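# Drape a patch cord over two cable-manager fingers

## Task

Lay the patch cord across both fingers of the cable manager so it rests behind the tips of each, with no stretch of cord sagging more than a little lower than its plugs. The cord has to stay there on its own with the grippers released and moved away, and it must be completely still when the result is checked. At no moment may the cord be pushed into the solid body of a manager finger, a plug boot or the switch face; doing so fails the task even if the cord ends up hung correctly.

## Robot and tools

Robot: two arms, left_arm and right_arm, each with a parallel two-finger gripper. The names are labels, not image sides. The fingers point along the gripper's own +z axis and close along its y axis. The reported end_effector_position is the point between the pads, roughly 1 cm short of the fingertips.

World frame (used in every result): origin on the table surface midway between the arms, +z up, +x out over the table, left_arm on the +y side. Each result gives, per arm, end_effector_position in metres and end_effector_quat_wxyz. Printed hand positions can be somewhat wrong, more so at long reach.

The row format shared by execute_actions and move: 14 numbers, each in [-1, 1], always all 14 even if one arm stays idle. Order: left_arm dx, dy, dz, rx, ry, rz, opening, then right_arm dx, dy, dz, rx, ry, rz, opening. dx..rz are an offset, not a pose: a displacement from the gripper's measured pose at the start of the action (or move), expressed in that gripper's own axes. Scale: 1.0 equals 0.6 m for dx, dy, dz and 180 degrees for rotation; rx, ry, rz form a single rotation vector. Opening is absolute, not an offset: +1 fully open (0.094 m), -1 closed; between those the fingers go to where grip_measured would read that value.

execute_actions(actions): a list of up to 15 actions run in sequence. Each action is a table of up to 15 rows, one row per 1/30 s control step; if fewer rows are given, the final row repeats to fill 15 steps. Every row in an action is measured from the same start pose of that action, not from the row before. For a call's first action, the start is the last pose reported in a result. An empty list just returns state and images. Per step the command is clipped to within 70 mm and 16 degrees of the current measured pose, so big offsets take several actions; after an action the arm goes on at most to its last clipped pose, so send the rest next time. Position wins over orientation if both cannot be met.

move(target, speed, blocking): target is one 14-number row as above, an offset from the pose in the latest result that shows one. Each gripper travels a straight line toward its target; both finish together, lasting 0.5 to 10 s (cut off at 10 s). speed is in m/s, 0.002 to 0.5, default 0.25; rotation is capped at twice that in rad/s. The opening is sent when the move begins. Paths do not avoid obstacles or the other arm, and grippers lag, drift and can overshoot speed near full arm extension. Faster contact and targets set deeper past a contact both press harder. blocking=false returns after 0.5 s while motion continues; until a result shows it ended, use wait or stop before any other motion call. The result adds a 'move:' line with the ending (done, off_target, moving, held, fault), the limits that acted (paced = pose clipped; held = a check blocked steps, after which the arm may jump faster), and each gripper's distance from its target. If only one arm is named, the other finished fine.

wait(seconds): 0 to 10; lets the scene run with last commands held; returns early if a running move ends. stop(): brakes a running move (needs room; fingers keep moving). zoom_image(camera, region): camera is cam_head_left, cam_head_right, cam_high or cam_low; region [x0, y0, x1, y1] in pixels, top-left origin, at most 504x504. finished_scene(scene): pass the current scene number; irreversible; only call once the cord is hung, released, still, and the grippers are clear.

Result lines: Hand target = pose the controller is now driving toward. grip_measured = finger opening on the command scale (the last Joint positions value is the opening in metres); each gripper may read off by about 1 mm. To hold something, command roughly 0.03 below grip_measured; smaller gaps grip lighter. 'pose unreachable' means the clearance check altered or blocked that arm's command. HELD in step readings marks held-back steps. FAULT means an arm stopped. MOTOR HOT warns from 85 °C; at 100 °C that arm drops everything and falls. Joint torques are noisy, offset and nonzero in free air.

Sag: arms usually end a centimetre or more low, and zero offsets let them droop further. To hold an arm in place, send the offset back to its desired pose in the first call of a reply and zeros afterwards, aiming higher if it still sits low. The robot keeps its last command while you think.

Avoid: forcing the cord into a manager finger, plug boot or switch face; letting the arms collide or push each other; knocking anything off the table; dropping the cord, slamming or hard pushes; leaving the cord swinging. Something may occasionally nudge loose objects, so check the cord is settled (use cameras and zoom) before finishing. Camera calibrations are approximate, within a few degrees and millimetres.

Each tool is called after "Request:" in YAML: its name, and indented under it one key for each argument.

## Session

Request:
execute_actions:
  actions: []

Scene clock: 0.00 s.
left_arm: end_effector_position=(+0.3431, +0.5510, +0.2885) grip_measured=+1.000 end_effector_quat_wxyz=(-0.004, +0.941, -0.338, -0.010) | right_arm: end_effector_position=(+0.1755, +0.1183, +0.2172) grip_measured=+1.000 end_effector_quat_wxyz=(-0.468, +0.755, -0.303, +0.345)
Joint positions: left_arm=[ 0.524  1.43   1.48  -1.63  -0.02  -1.988  0.094] | right_arm=[ 1.725  1.288  0.739 -0.037  0.946 -1.33   0.094]
Joint velocities: left_arm=[-0.015 -0.015 -0.027  0.007 -0.037  0.007  0.   ] | right_arm=[ 0.005  0.015  0.007  0.007 -0.007 -0.037  0.   ]
Joint torques (N m, as the arm reports them, + toward a larger angle): no reading
Hand target (left_arm): +0.348, +0.553, +0.293; -0.008, +0.941, -0.338, -0.006
Hand target (right_arm): +0.175, +0.126, +0.232; -0.481, +0.747, -0.309, +0.339

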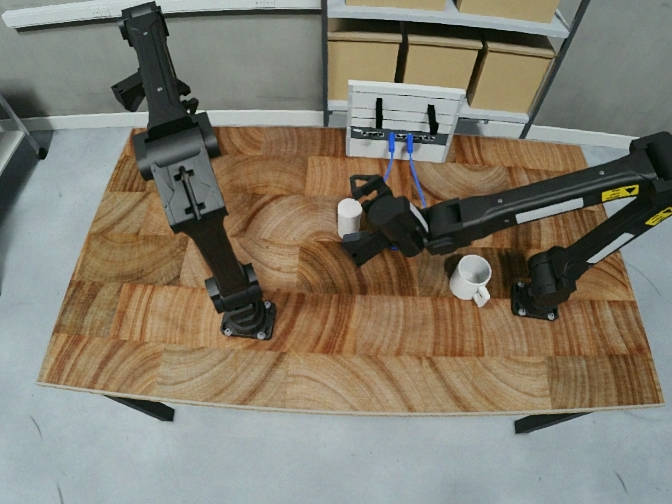

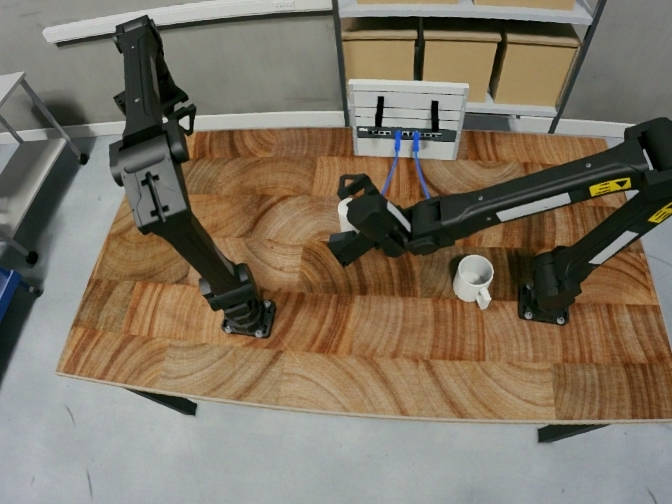

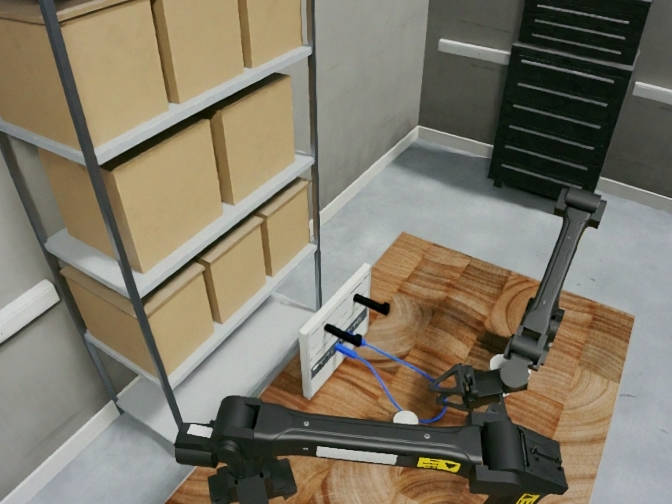

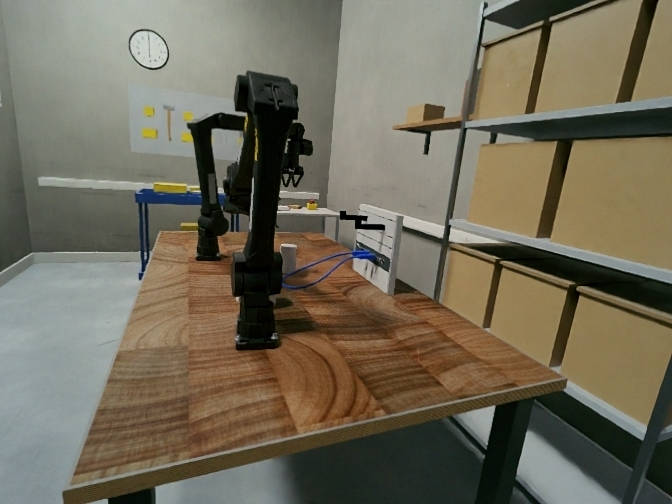

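Request:
zoom_image:
  camera: "cam_head_left"
  region: [320, 70, 520, 270]

Request:
zoom_image:
  camera: "cam_low"
  region: [260, 190, 420, 310]

Request:
zoom_image:
  camera: "cam_high"
  region: [290, 250, 530, 430]

Region (320, 70, 520, 270) of cam_head_left's 672x504 image, scaled by 2.520, with more detail than that image has.

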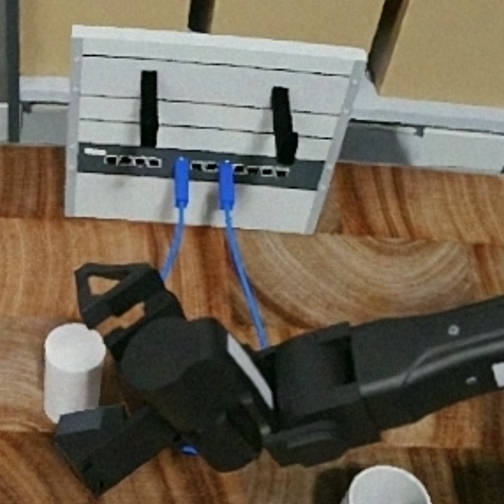

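Region (260, 190, 420, 310) of cam_low's 672x504 image, scaled by 3.150, with more detail than that image has; it fills the top 378 rows of this view, and the rest is white.

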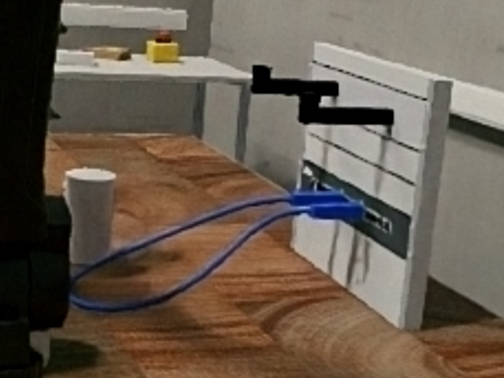

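Region (290, 250, 530, 430) of cam_high's 672x504 image, scaled by 2.100, with more detail than that image has; it fills the top 378 rows of this view, and the rest is white.

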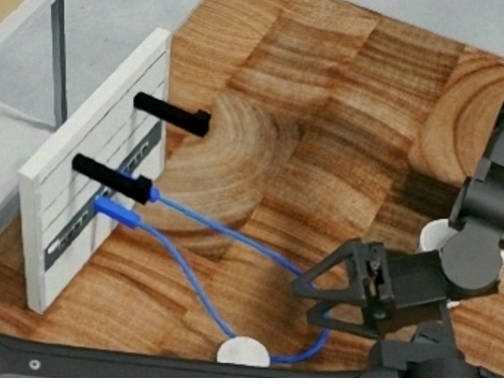

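Request:
move:
  target: [0,0,0,0,0,0,1,0.56,0.18,-0.217,-0.4,0.0606,0.223,1]
  speed: 0.3

Request:
zoom_image:
  camera: "cam_head_left"
  region: [320, 70, 540, 290]

Scene clock: 54.53 s.
left_arm: end_effector_position=(+0.3431, +0.5510, +0.2885) grip_measured=+1.000 end_effector_quat_wxyz=(-0.004, +0.941, -0.338, -0.010) | right_arm: end_effector_position=(+0.2395, -0.2525, +0.2245) grip_measured=+1.000 end_effector_quat_wxyz=(+0.016, +0.694, -0.720, -0.006)
Joint positions: left_arm=[ 0.524  1.43   1.48  -1.63  -0.02  -1.988  0.094] | right_arm=[ 0.544  0.905  0.905 -1.605  0.001 -1.131  0.094]
Joint velocities: left_arm=[ 0.015 -0.005 -0.007  0.017  0.125 -0.022  0.   ] | right_arm=[0.005 0.005 0.002 0.017 0.037 0.022 0.   ]
Joint torques (N m, as the arm reports them, + toward a larger angle): left_arm=[  0.12 -13.59   9.64   0.27  -0.21   0.02] | right_arm=[-0.75 -3.76 14.51  0.26 -0.19 -0.15]
Hand target (left_arm): +0.343, +0.551, +0.288; -0.004, +0.941, -0.338, -0.010
Hand target (right_arm): +0.249, -0.248, +0.244; -0.005, +0.700, -0.714, +0.001
Off the commanded pose (left_arm): 0.000 m, 0 deg.
Off the commanded pose (right_arm): 0.019 m, 3 deg.
move: off_target (right_arm)

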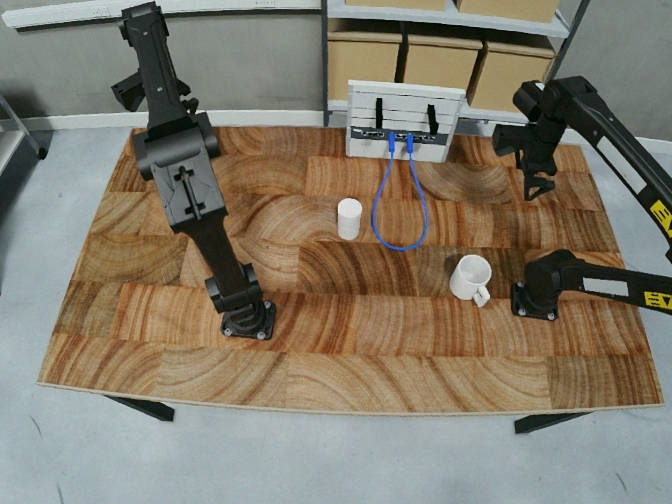

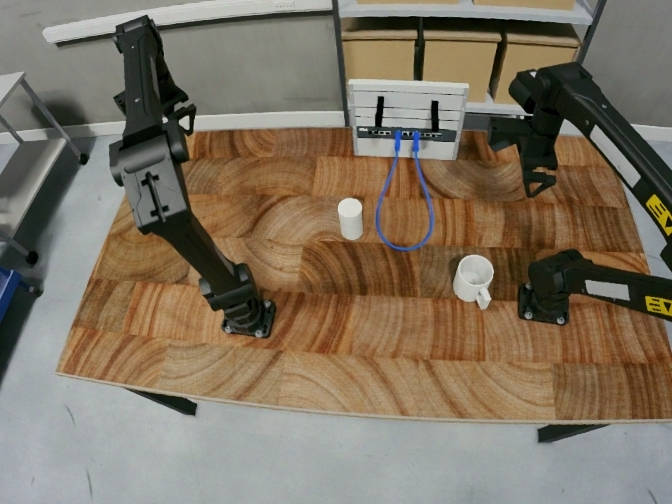

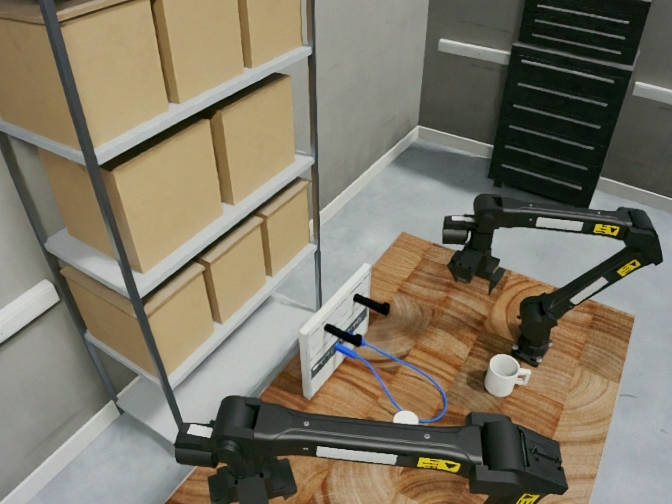

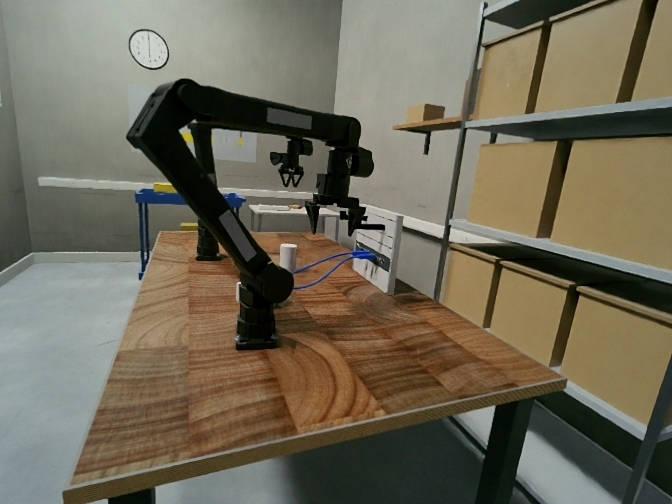

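Region (320, 70, 540, 290) of cam_head_left's 672x504 image, scaled by 2.291, with more detail than that image has.

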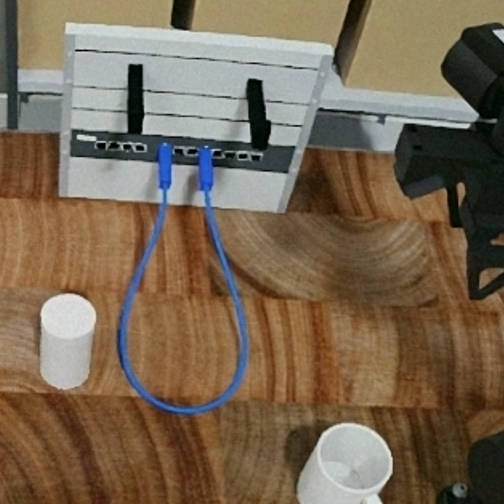

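Request:
move:
  target: [0,0,0,0,0,0,1,-0.42,0.1,0.22,0,-0.083,-0.01,0]
  speed: 0.3

Scene clock: 67.10 s.
left_arm: end_effector_position=(+0.3431, +0.5510, +0.2885) grip_measured=+1.000 end_effector_quat_wxyz=(-0.004, +0.941, -0.338, -0.010) | right_arm: end_effector_position=(+0.1766, -0.0108, +0.0808) grip_measured=+0.002 end_effector_quat_wxyz=(-0.059, +0.706, -0.699, -0.093)
Joint positions: left_arm=[ 0.524  1.43   1.48  -1.63  -0.02  -1.988  0.094] | right_arm=[ 1.252  1.283  0.757 -0.874 -0.14  -0.458  0.047]
Joint velocities: left_arm=[ 0.015  0.005 -0.007  0.002 -0.022  0.022  0.   ] | right_arm=[ 0.005 -0.005 -0.022 -0.007 -0.066  0.007 -0.002]
Joint torques (N m, as the arm reports them, + toward a larger angle): left_arm=[  0.13 -13.58   9.65   0.27  -0.21   0.02] | right_arm=[ -0.49 -10.34   9.25   1.64   0.01   0.16]
Hand target (left_arm): +0.343, +0.551, +0.288; -0.004, +0.941, -0.338, -0.010
Hand target (right_arm): +0.179, -0.005, +0.087; -0.072, +0.700, -0.704, -0.097
Off the commanded pose (left_arm): 0.000 m, 0 deg.
Off the commanded pose (right_arm): 0.016 m, 2 deg.
move: off_target (right_arm)

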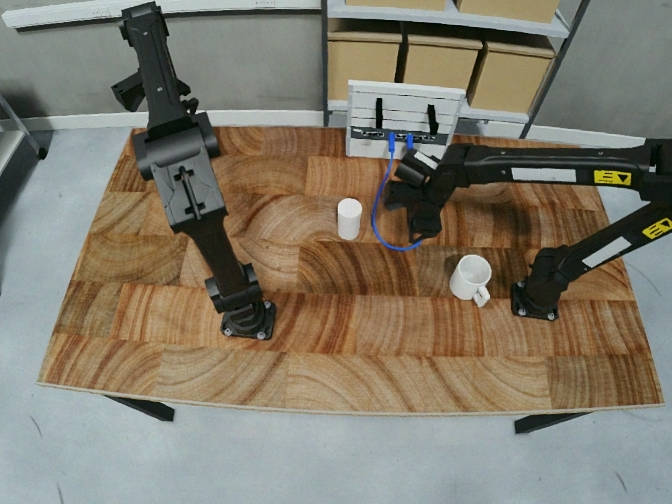

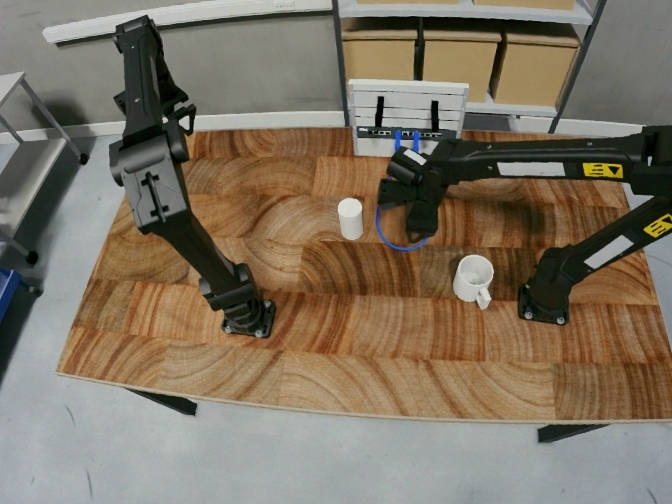

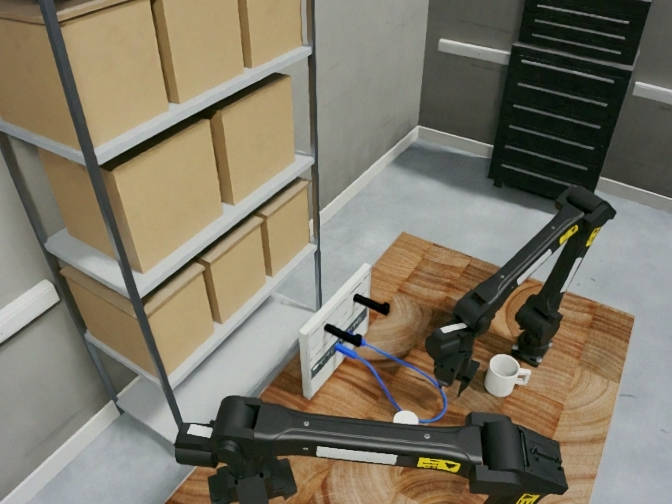

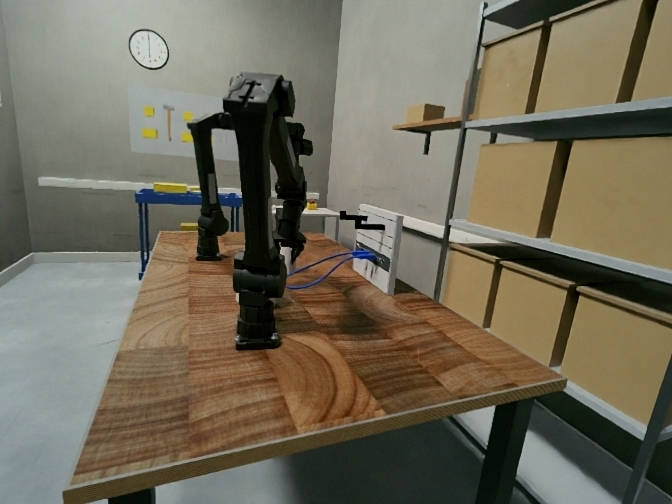

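Request:
move:
  target: [0,0,0,0,0,0,1,-0.02,0,0.1,0,0,0,0]
  speed: 0.1

Request:
zoom_image:
  camera: "cam_high"
  region: [380, 330, 510, 430]

Request:
zoom_image:
  camera: "cam_head_left"
  region: [330, 160, 470, 280]

Scene clock: 81.47 s.
left_arm: end_effector_position=(+0.3431, +0.5510, +0.2885) grip_measured=+1.000 end_effector_quat_wxyz=(-0.004, +0.941, -0.338, -0.010) | right_arm: end_effector_position=(+0.1748, +0.0087, +0.0239) grip_measured=+0.002 end_effector_quat_wxyz=(-0.053, +0.710, -0.696, -0.092)
Joint positions: left_arm=[ 0.524  1.43   1.48  -1.63  -0.02  -1.988  0.094] | right_arm=[ 1.281  1.442  0.729 -0.695 -0.137 -0.439  0.047]
Joint velocities: left_arm=[-0.015 -0.015 -0.012  0.012 -0.022 -0.022  0.   ] | right_arm=[-0.005 -0.005 -0.002 -0.017 -0.037 -0.037 -0.002]
Joint torques (N m, as the arm reports them, + toward a larger angle): left_arm=[  0.11 -13.57   9.65   0.28  -0.21   0.02] | right_arm=[  0.02 -10.96   7.51   1.62   0.03   0.16]
Hand target (left_arm): +0.343, +0.551, +0.288; -0.004, +0.941, -0.338, -0.010
Hand target (right_arm): +0.174, +0.013, +0.025; -0.058, +0.707, -0.699, -0.093
Off the commanded pose (left_arm): 0.000 m, 0 deg.
Off the commanded pose (right_arm): 0.005 m, 1 deg.
move: done

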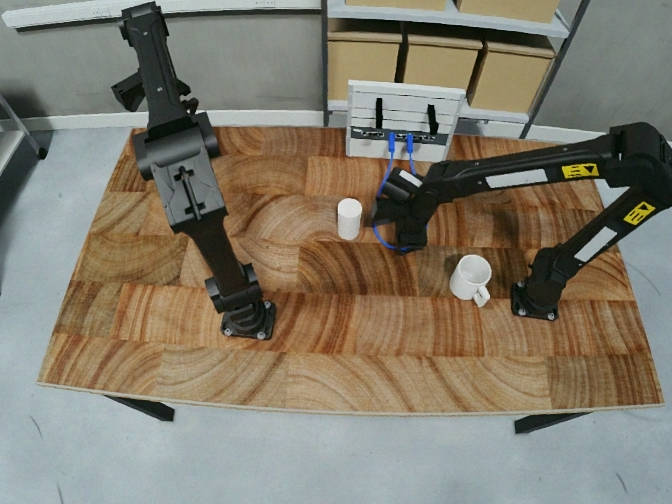

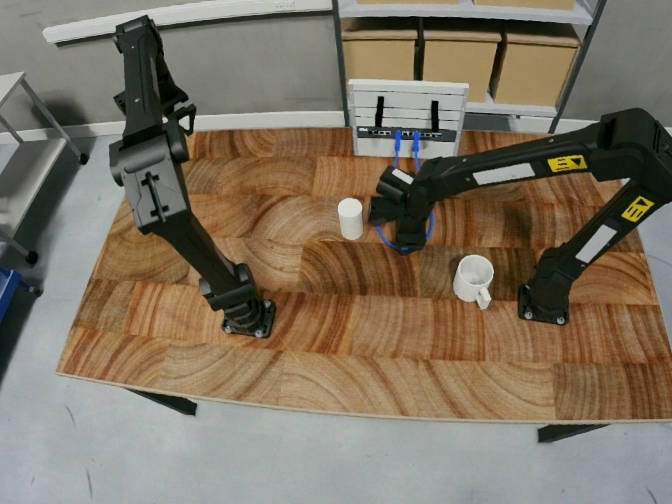

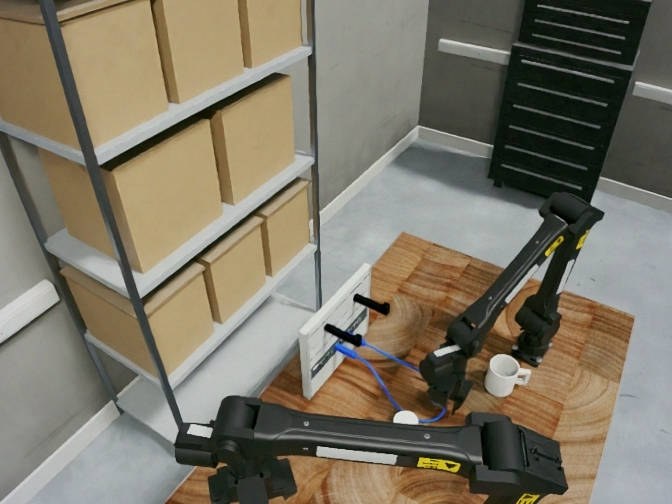

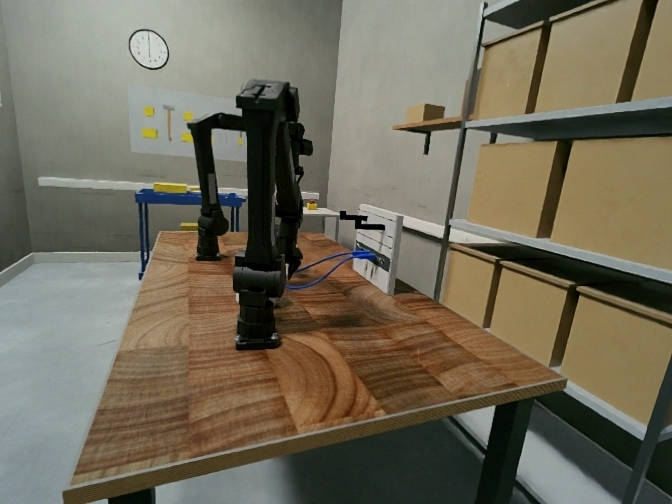

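Region (380, 330, 510, 430) of cam_high's 672x504 image, scaled by 3.877, with more detail than that image has; it fills the top 388 rows of this view, and the rest is white.

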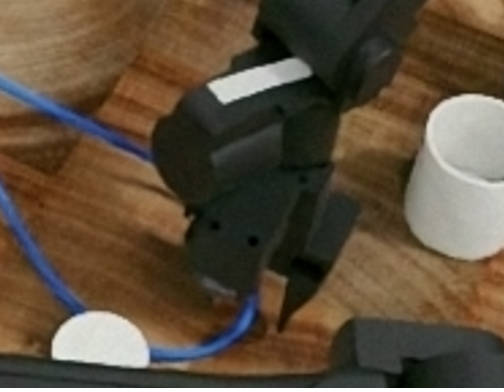

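Region (330, 160, 470, 280) of cam_head_left's 672x504 image, scaled by 3.600, with more detail than that image has; it fills the top 432 rows of this view, and the rest is white.

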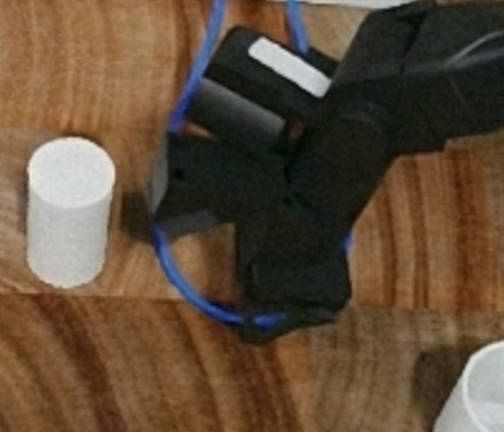

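Request:
execute_actions:
  actions:
    - [[0,0,0,0,0,0,1,0,0,0.024,0,0,0,-0.3]]
    - [[0,0,0,0,0,0,1,0,0,0,0,0,0,-0.7]]
    - [[0,0,0,0,0,0,1,0,0,0,0,0,0,-0.9]]

Request:
zoom_image:
  camera: "cam_high"
  region: [380, 330, 510, 430]

Scene clock: 89.30 s.
left_arm: end_effector_position=(+0.3431, +0.5510, +0.2885) grip_measured=+1.000 end_effector_quat_wxyz=(-0.004, +0.941, -0.338, -0.010) | right_arm: end_effector_position=(+0.1746, +0.0082, +0.0095) grip_measured=-0.892 end_effector_quat_wxyz=(-0.048, +0.710, -0.697, -0.090)
Joint positions: left_arm=[ 0.524  1.43   1.48  -1.63  -0.02  -1.988  0.094] | right_arm=[ 1.281  1.478  0.718 -0.658 -0.137 -0.438  0.005]
Joint velocities: left_arm=[-0.015 -0.015 -0.007 -0.002  0.007 -0.051  0.   ] | right_arm=[-0.005 -0.005  0.002 -0.007  0.022  0.007 -0.   ]
Joint torques (N m, as the arm reports them, + toward a larger angle): left_arm=[  0.15 -13.59   9.63   0.27  -0.21   0.02] | right_arm=[ -0.57 -11.13   7.15   1.05  -0.1   -0.01]
Hand target (left_arm): +0.343, +0.551, +0.288; -0.004, +0.941, -0.338, -0.010
Hand target (right_arm): +0.175, +0.008, +0.009; -0.048, +0.710, -0.697, -0.090
Off the commanded pose (left_arm): 0.000 m, 0 deg.
Off the commanded pose (right_arm): 0.000 m, 0 deg.
Step readings (end_effector_position; steps 1 to 15: 1st action; 16 to 30: 2nd action; 31 to 45: 3rd action):
0: left_arm (+0.3431, +0.5510, +0.2885) | right_arm (+0.1748, +0.0087, +0.0239)
1: left_arm (+0.3431, +0.5510, +0.2885) | right_arm (+0.1750, +0.0091, +0.0230)
2: left_arm (+0.3431, +0.5510, +0.2885) | right_arm (+0.1756, +0.0105, +0.0218)
4: left_arm (+0.3431, +0.5510, +0.2885) | right_arm (+0.1757, +0.0107, +0.0170)
8: left_arm (+0.3431, +0.5510, +0.2885) | right_arm (+0.1743, +0.0076, +0.0095)
15: left_arm (+0.3431, +0.5510, +0.2885) | right_arm (+0.1746, +0.0082, +0.0095)
16: left_arm (+0.3431, +0.5510, +0.2885) | right_arm (+0.1746, +0.0082, +0.0095)
17: left_arm (+0.3431, +0.5510, +0.2885) | right_arm (+0.1746, +0.0082, +0.0095)
19: left_arm (+0.3431, +0.5510, +0.2885) | right_arm (+0.1746, +0.0082, +0.0095)
23: left_arm (+0.3431, +0.5510, +0.2885) | right_arm (+0.1746, +0.0082, +0.0095)
30: left_arm (+0.3431, +0.5510, +0.2885) | right_arm (+0.1746, +0.0082, +0.0095)
31: left_arm (+0.3431, +0.5510, +0.2885) | right_arm (+0.1746, +0.0082, +0.0095)
32: left_arm (+0.3431, +0.5510, +0.2885) | right_arm (+0.1746, +0.0082, +0.0095)
34: left_arm (+0.3431, +0.5510, +0.2885) | right_arm (+0.1746, +0.0082, +0.0095)
38: left_arm (+0.3431, +0.5510, +0.2885) | right_arm (+0.1746, +0.0082, +0.0095)
45: end_effector_position above

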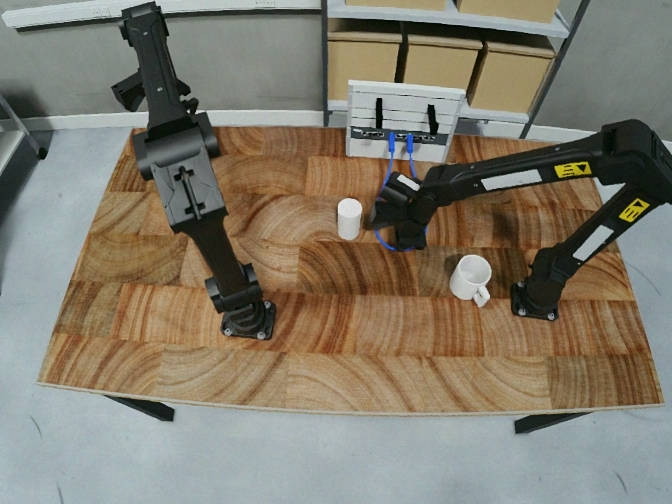

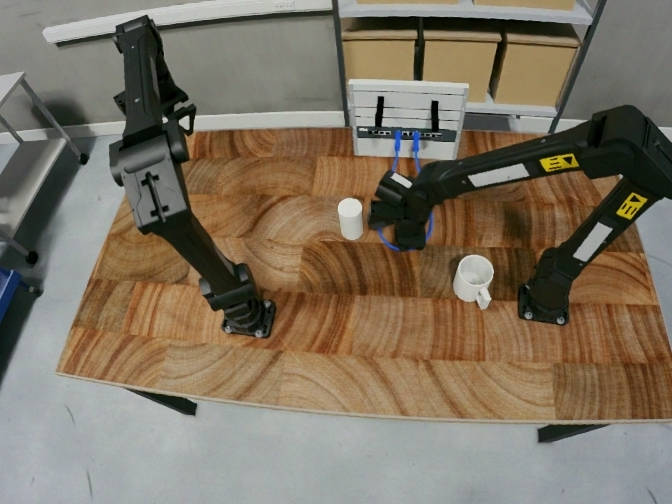

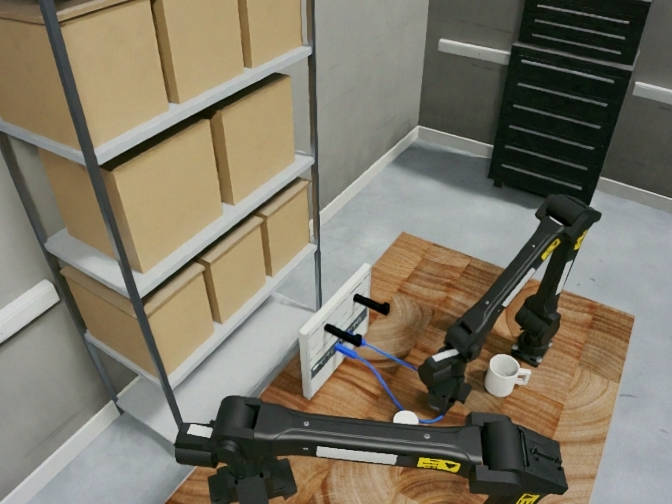

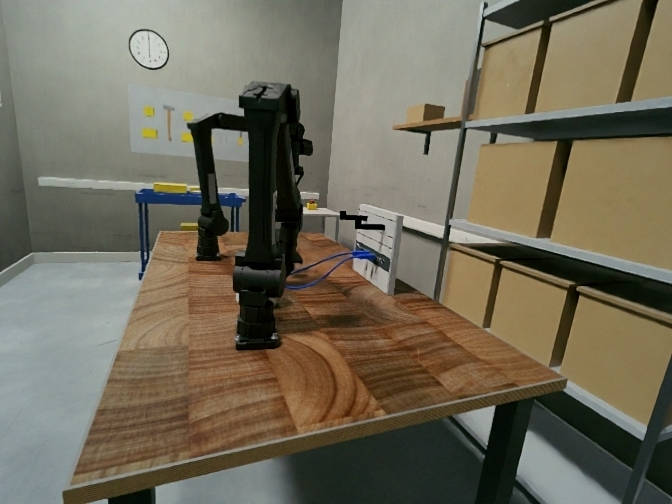

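Region (380, 330, 510, 430) of cam_high's 672x504 image, scaled by 3.877, with more detail than that image has; it fills the top 388 rows of this view, and the rest is white.

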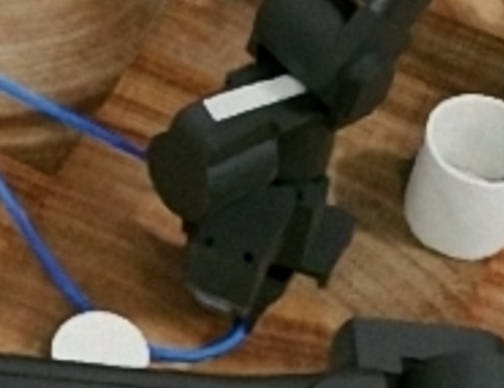

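Request:
move:
  target: [0,0,0,0,0,0,1,-0.07,-0.17,-0.41,0,0,0,-0.925]
  speed: 0.15

Request:
zoom_image:
  camera: "cam_high"
  region: [290, 230, 510, 430]

Request:
zoom_image:
  camera: "cam_low"
  region: [260, 160, 420, 310]

Request:
zoom_image:
  camera: "cam_head_left"
  region: [320, 60, 500, 240]

Scene clock: 102.80 s.
left_arm: end_effector_position=(+0.3431, +0.5510, +0.2885) grip_measured=+1.000 end_effector_quat_wxyz=(-0.004, +0.941, -0.338, -0.010) | right_arm: end_effector_position=(+0.2804, +0.0017, +0.2362) grip_measured=-0.911 end_effector_quat_wxyz=(-0.032, +0.705, -0.703, -0.088)
Joint positions: left_arm=[ 0.524  1.43   1.48  -1.63  -0.02  -1.988  0.094] | right_arm=[ 1.028  1.37   1.274 -1.394 -0.169 -0.68   0.004]
Joint velocities: left_arm=[-0.005 -0.005 -0.012 -0.002  0.007 -0.037  0.   ] | right_arm=[ 0.005 -0.015  0.012 -0.007 -0.066 -0.037  0.001]
Joint torques (N m, as the arm reports them, + toward a larger angle): left_arm=[  0.11 -13.59   9.64   0.27  -0.21   0.02] | right_arm=[ -1.1  -11.8   13.98   0.52  -0.25  -0.16]
Hand target (left_arm): +0.343, +0.551, +0.288; -0.004, +0.941, -0.338, -0.010
Hand target (right_arm): +0.289, +0.009, +0.253; -0.050, +0.709, -0.697, -0.090
Off the commanded pose (left_arm): 0.000 m, 0 deg.
Off the commanded pose (right_arm): 0.020 m, 2 deg.
move: off_target (right_arm)

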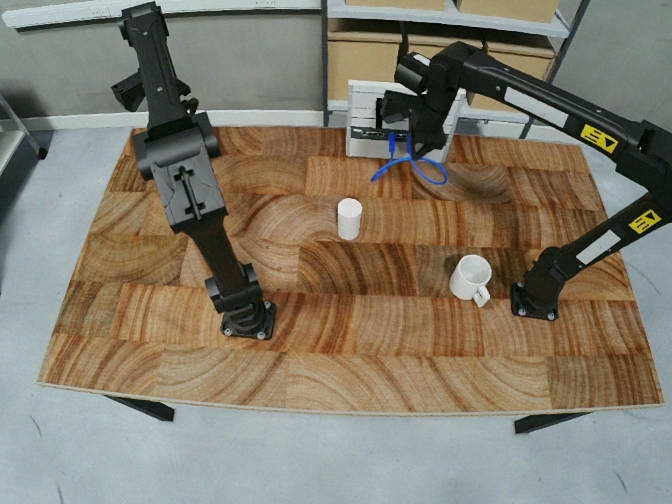

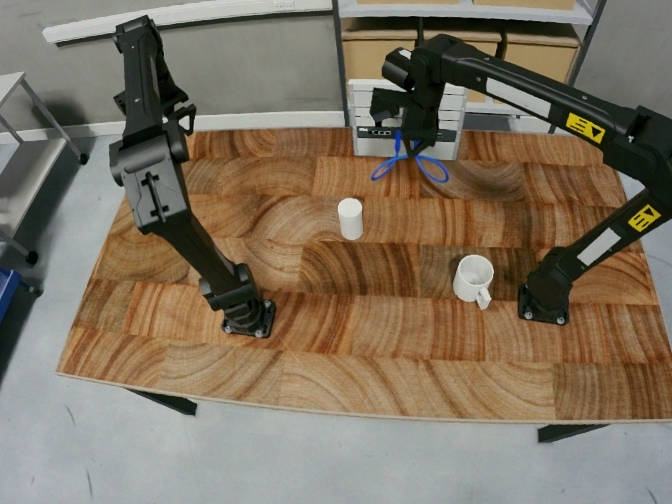

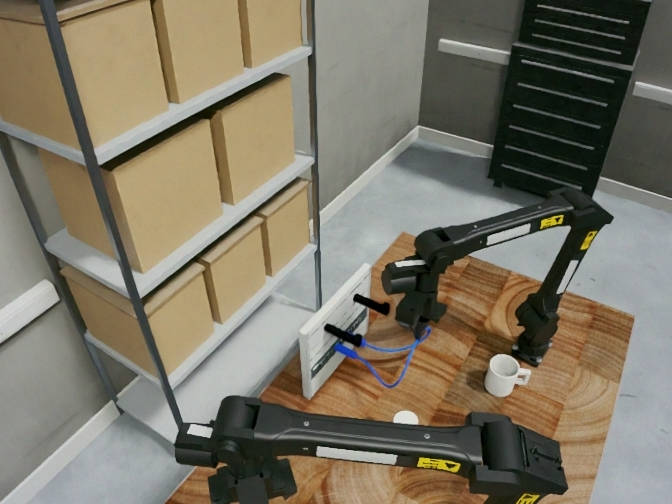

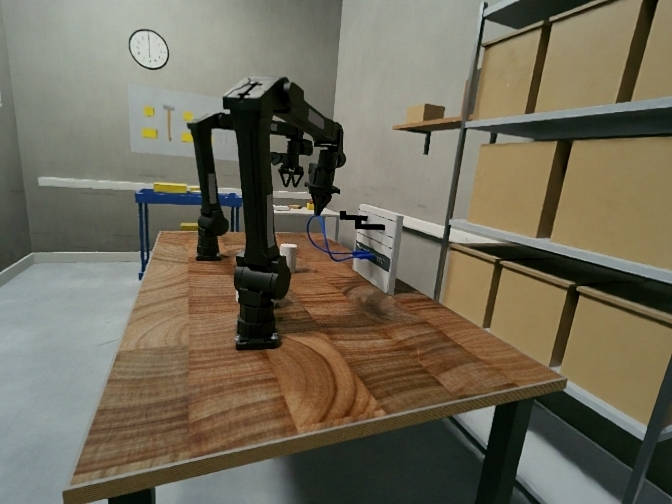

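Region (290, 230, 510, 430) of cam_high's 672x504 image, scaled by 2.291, with more detail than that image has; it fills the top 458 rows of this view, and the rest is white.

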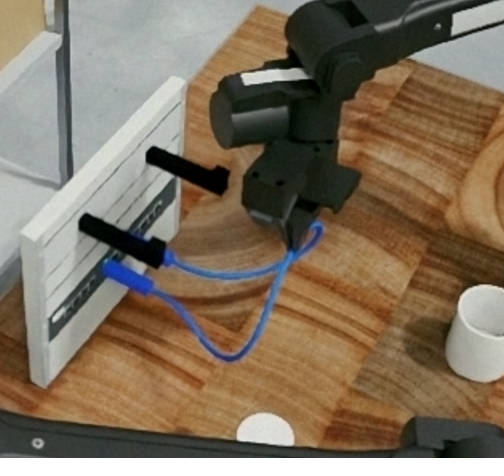

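Region (260, 160, 420, 310) of cam_low's 672x504 image, scaled by 3.150, with more detail than that image has; it fills the top 472 rows of this view, and the rest is white.

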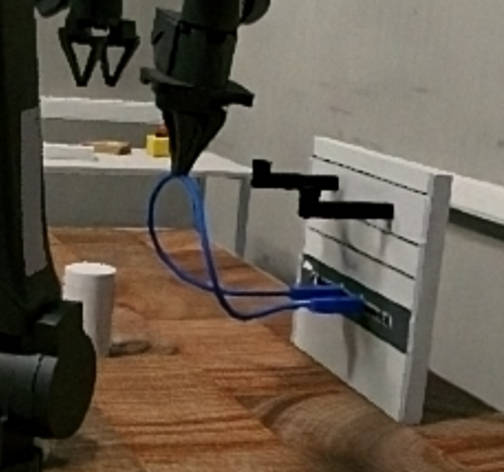

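Region (320, 60, 500, 240) of cam_head_left's 672x504 image, scaled by 2.800, with more detail than that image has.

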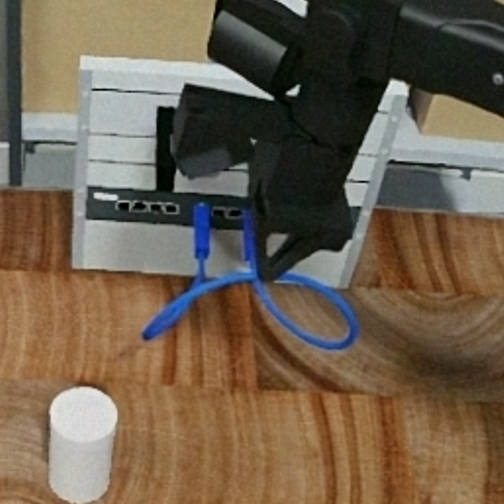

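Request:
move:
  target: [0,0,0,0,0,0,1,-0.035,-0.123,-0.137,0.05,0,0,-0.925]
  speed: 0.1

Request:
zoom_image:
  camera: "cam_high"
  region: [290, 230, 470, 400]

Request:
zoom_image:
  camera: "cam_low"
  region: [280, 160, 420, 290]

Request:
zoom_image:
  camera: "cam_head_left"
  region: [330, 60, 480, 190]

Scene clock: 119.23 s.
left_arm: end_effector_position=(+0.3431, +0.5510, +0.2885) grip_measured=+1.000 end_effector_quat_wxyz=(-0.004, +0.941, -0.338, -0.010) | right_arm: end_effector_position=(+0.3496, +0.0061, +0.2969) grip_measured=-0.911 end_effector_quat_wxyz=(-0.069, +0.698, -0.712, -0.035)
Joint positions: left_arm=[ 0.524  1.43   1.48  -1.63  -0.02  -1.988  0.094] | right_arm=[ 0.956  1.452  1.519 -1.496 -0.064 -0.73   0.004]
Joint velocities: left_arm=[-0.005 -0.015 -0.012 -0.002  0.007 -0.037  0.   ] | right_arm=[ 0.005  0.015  0.002  0.007  0.051 -0.022  0.   ]
Joint torques (N m, as the arm reports them, + toward a larger angle): left_arm=[  0.06 -13.59   9.64   0.27  -0.21   0.02] | right_arm=[ -1.19 -13.09  14.74   0.63   0.06  -0.16]
Hand target (left_arm): +0.343, +0.551, +0.288; -0.004, +0.941, -0.338, -0.010
Hand target (right_arm): +0.360, +0.011, +0.315; -0.088, +0.701, -0.707, -0.033
Off the commanded pose (left_arm): 0.000 m, 0 deg.
Off the commanded pose (right_arm): 0.021 m, 2 deg.
move: off_target (right_arm)

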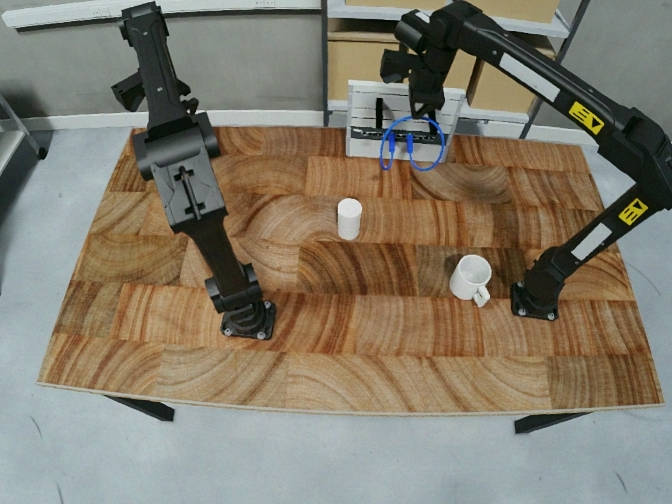

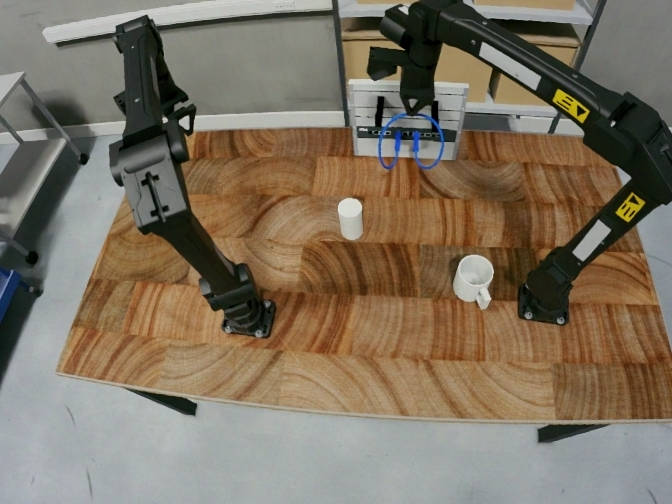

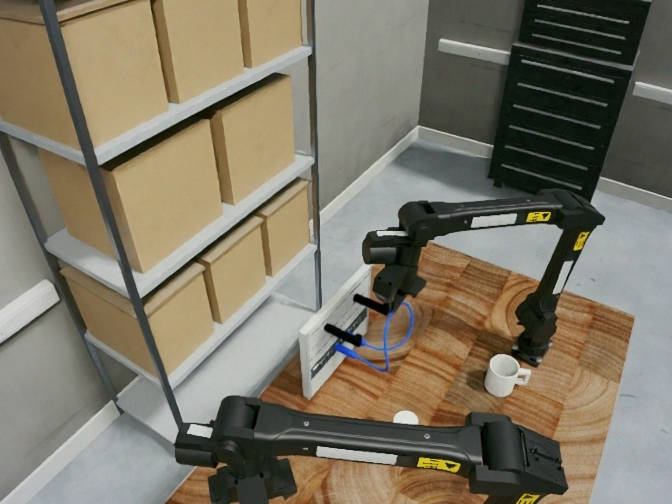

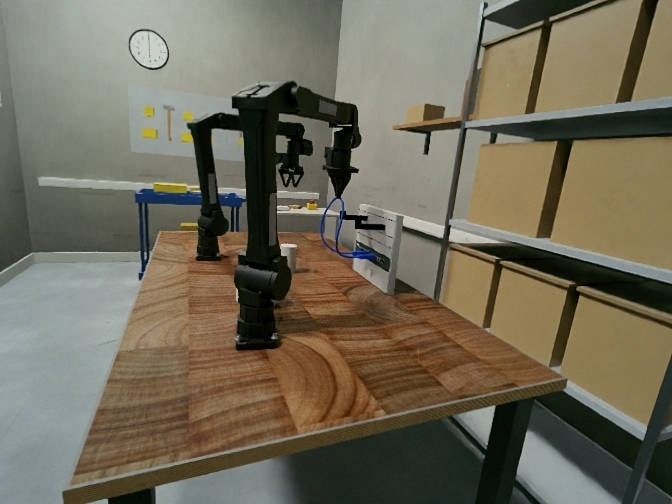

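Region (290, 230, 470, 400) of cam_high's 672x504 image, scaled by 2.800, with more detail than that image has.

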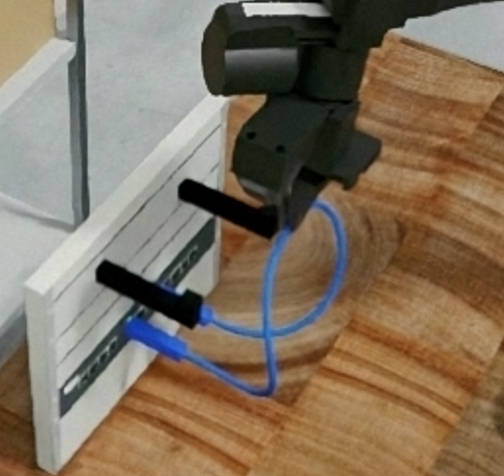

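Region (280, 160, 420, 290) of cam_low's 672x504 image, scaled by 3.600, with more detail than that image has; it fills the top 468 rows of this view, and the rest is white.

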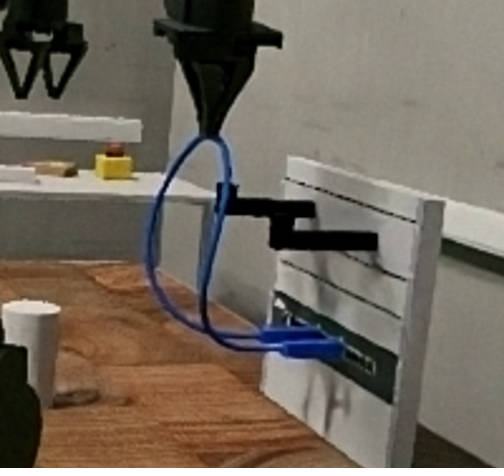

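Region (330, 60, 480, 190) of cam_head_left's 672x504 image, scaled by 3.360, with more detail than that image has; it fills the top 437 rows of this view, and the rest is white.

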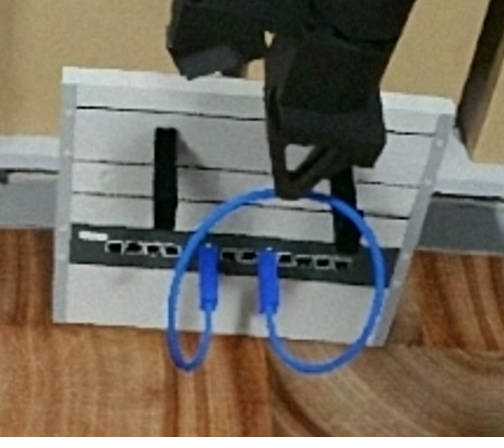

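Request:
move:
  target: [0.113,0.38,0.04,0,0,0.6,0.3,0.04,-0.005,-0.022,0,0,0,-0.925]
  speed: 0.4

Scene clock: 147.20 s.
left_arm: end_effector_position=(+0.2527, +0.3332, +0.2693) grip_measured=+0.303 end_effector_quat_wxyz=(-0.000, -0.289, +0.957, +0.008) | right_arm: end_effector_position=(+0.3522, -0.0137, +0.3002) grip_measured=-0.911 end_effector_quat_wxyz=(-0.064, +0.695, -0.715, -0.034)
Joint positions: left_arm=[-0.052  1.075  1.125 -1.628 -0.014 -0.698  0.061] | right_arm=[ 0.92   1.427  1.502 -1.516 -0.067 -0.758  0.004]
Joint velocities: left_arm=[-0.015 -0.015  0.017 -0.012 -0.066 -0.022  0.001] | right_arm=[-0.015 -0.015  0.012  0.002 -0.022 -0.037  0.   ]
Joint torques (N m, as the arm reports them, + toward a larger angle): left_arm=[-0.46 -7.64  8.59  0.39 -0.02  0.1 ] | right_arm=[ -1.29 -14.87   9.66   0.65  -0.2   -0.14]
Hand target (left_arm): +0.248, +0.331, +0.267; -0.003, -0.280, +0.960, +0.007
Hand target (right_arm): +0.352, -0.019, +0.307; -0.070, +0.698, -0.712, -0.035
Off the commanded pose (left_arm): 0.007 m, 1 deg.
Off the commanded pose (right_arm): 0.009 m, 1 deg.
move: done

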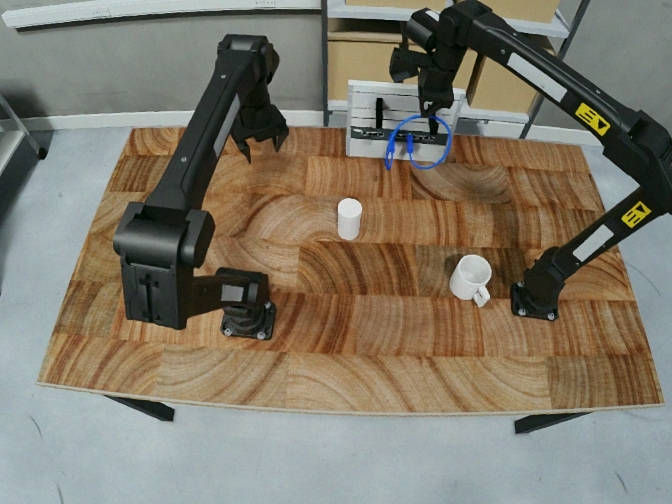

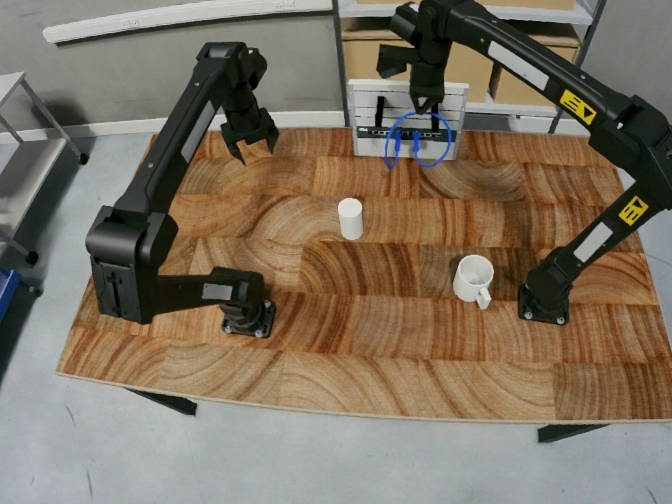

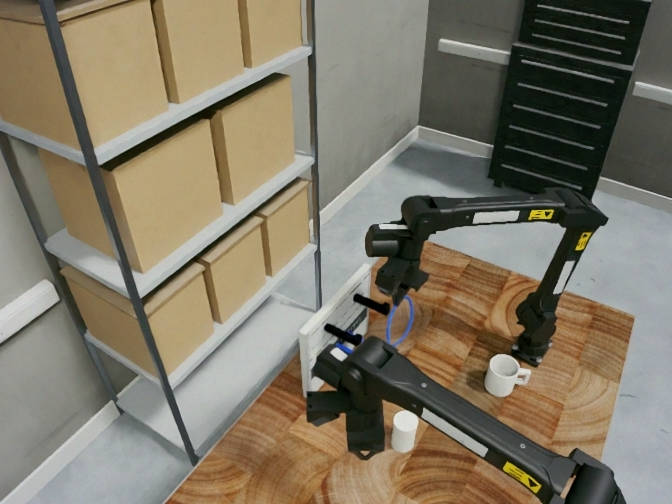

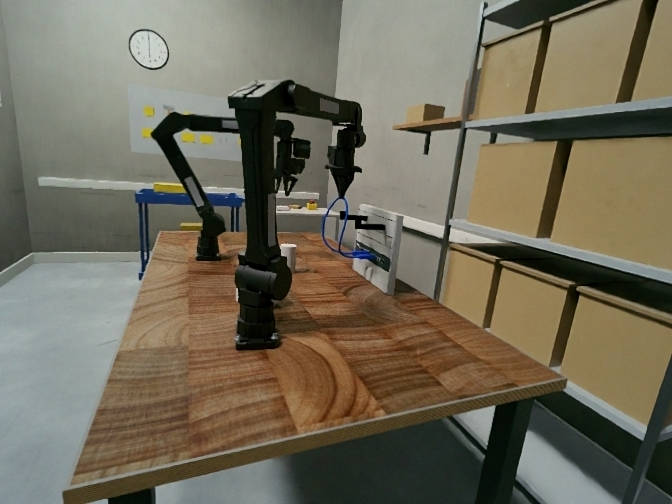

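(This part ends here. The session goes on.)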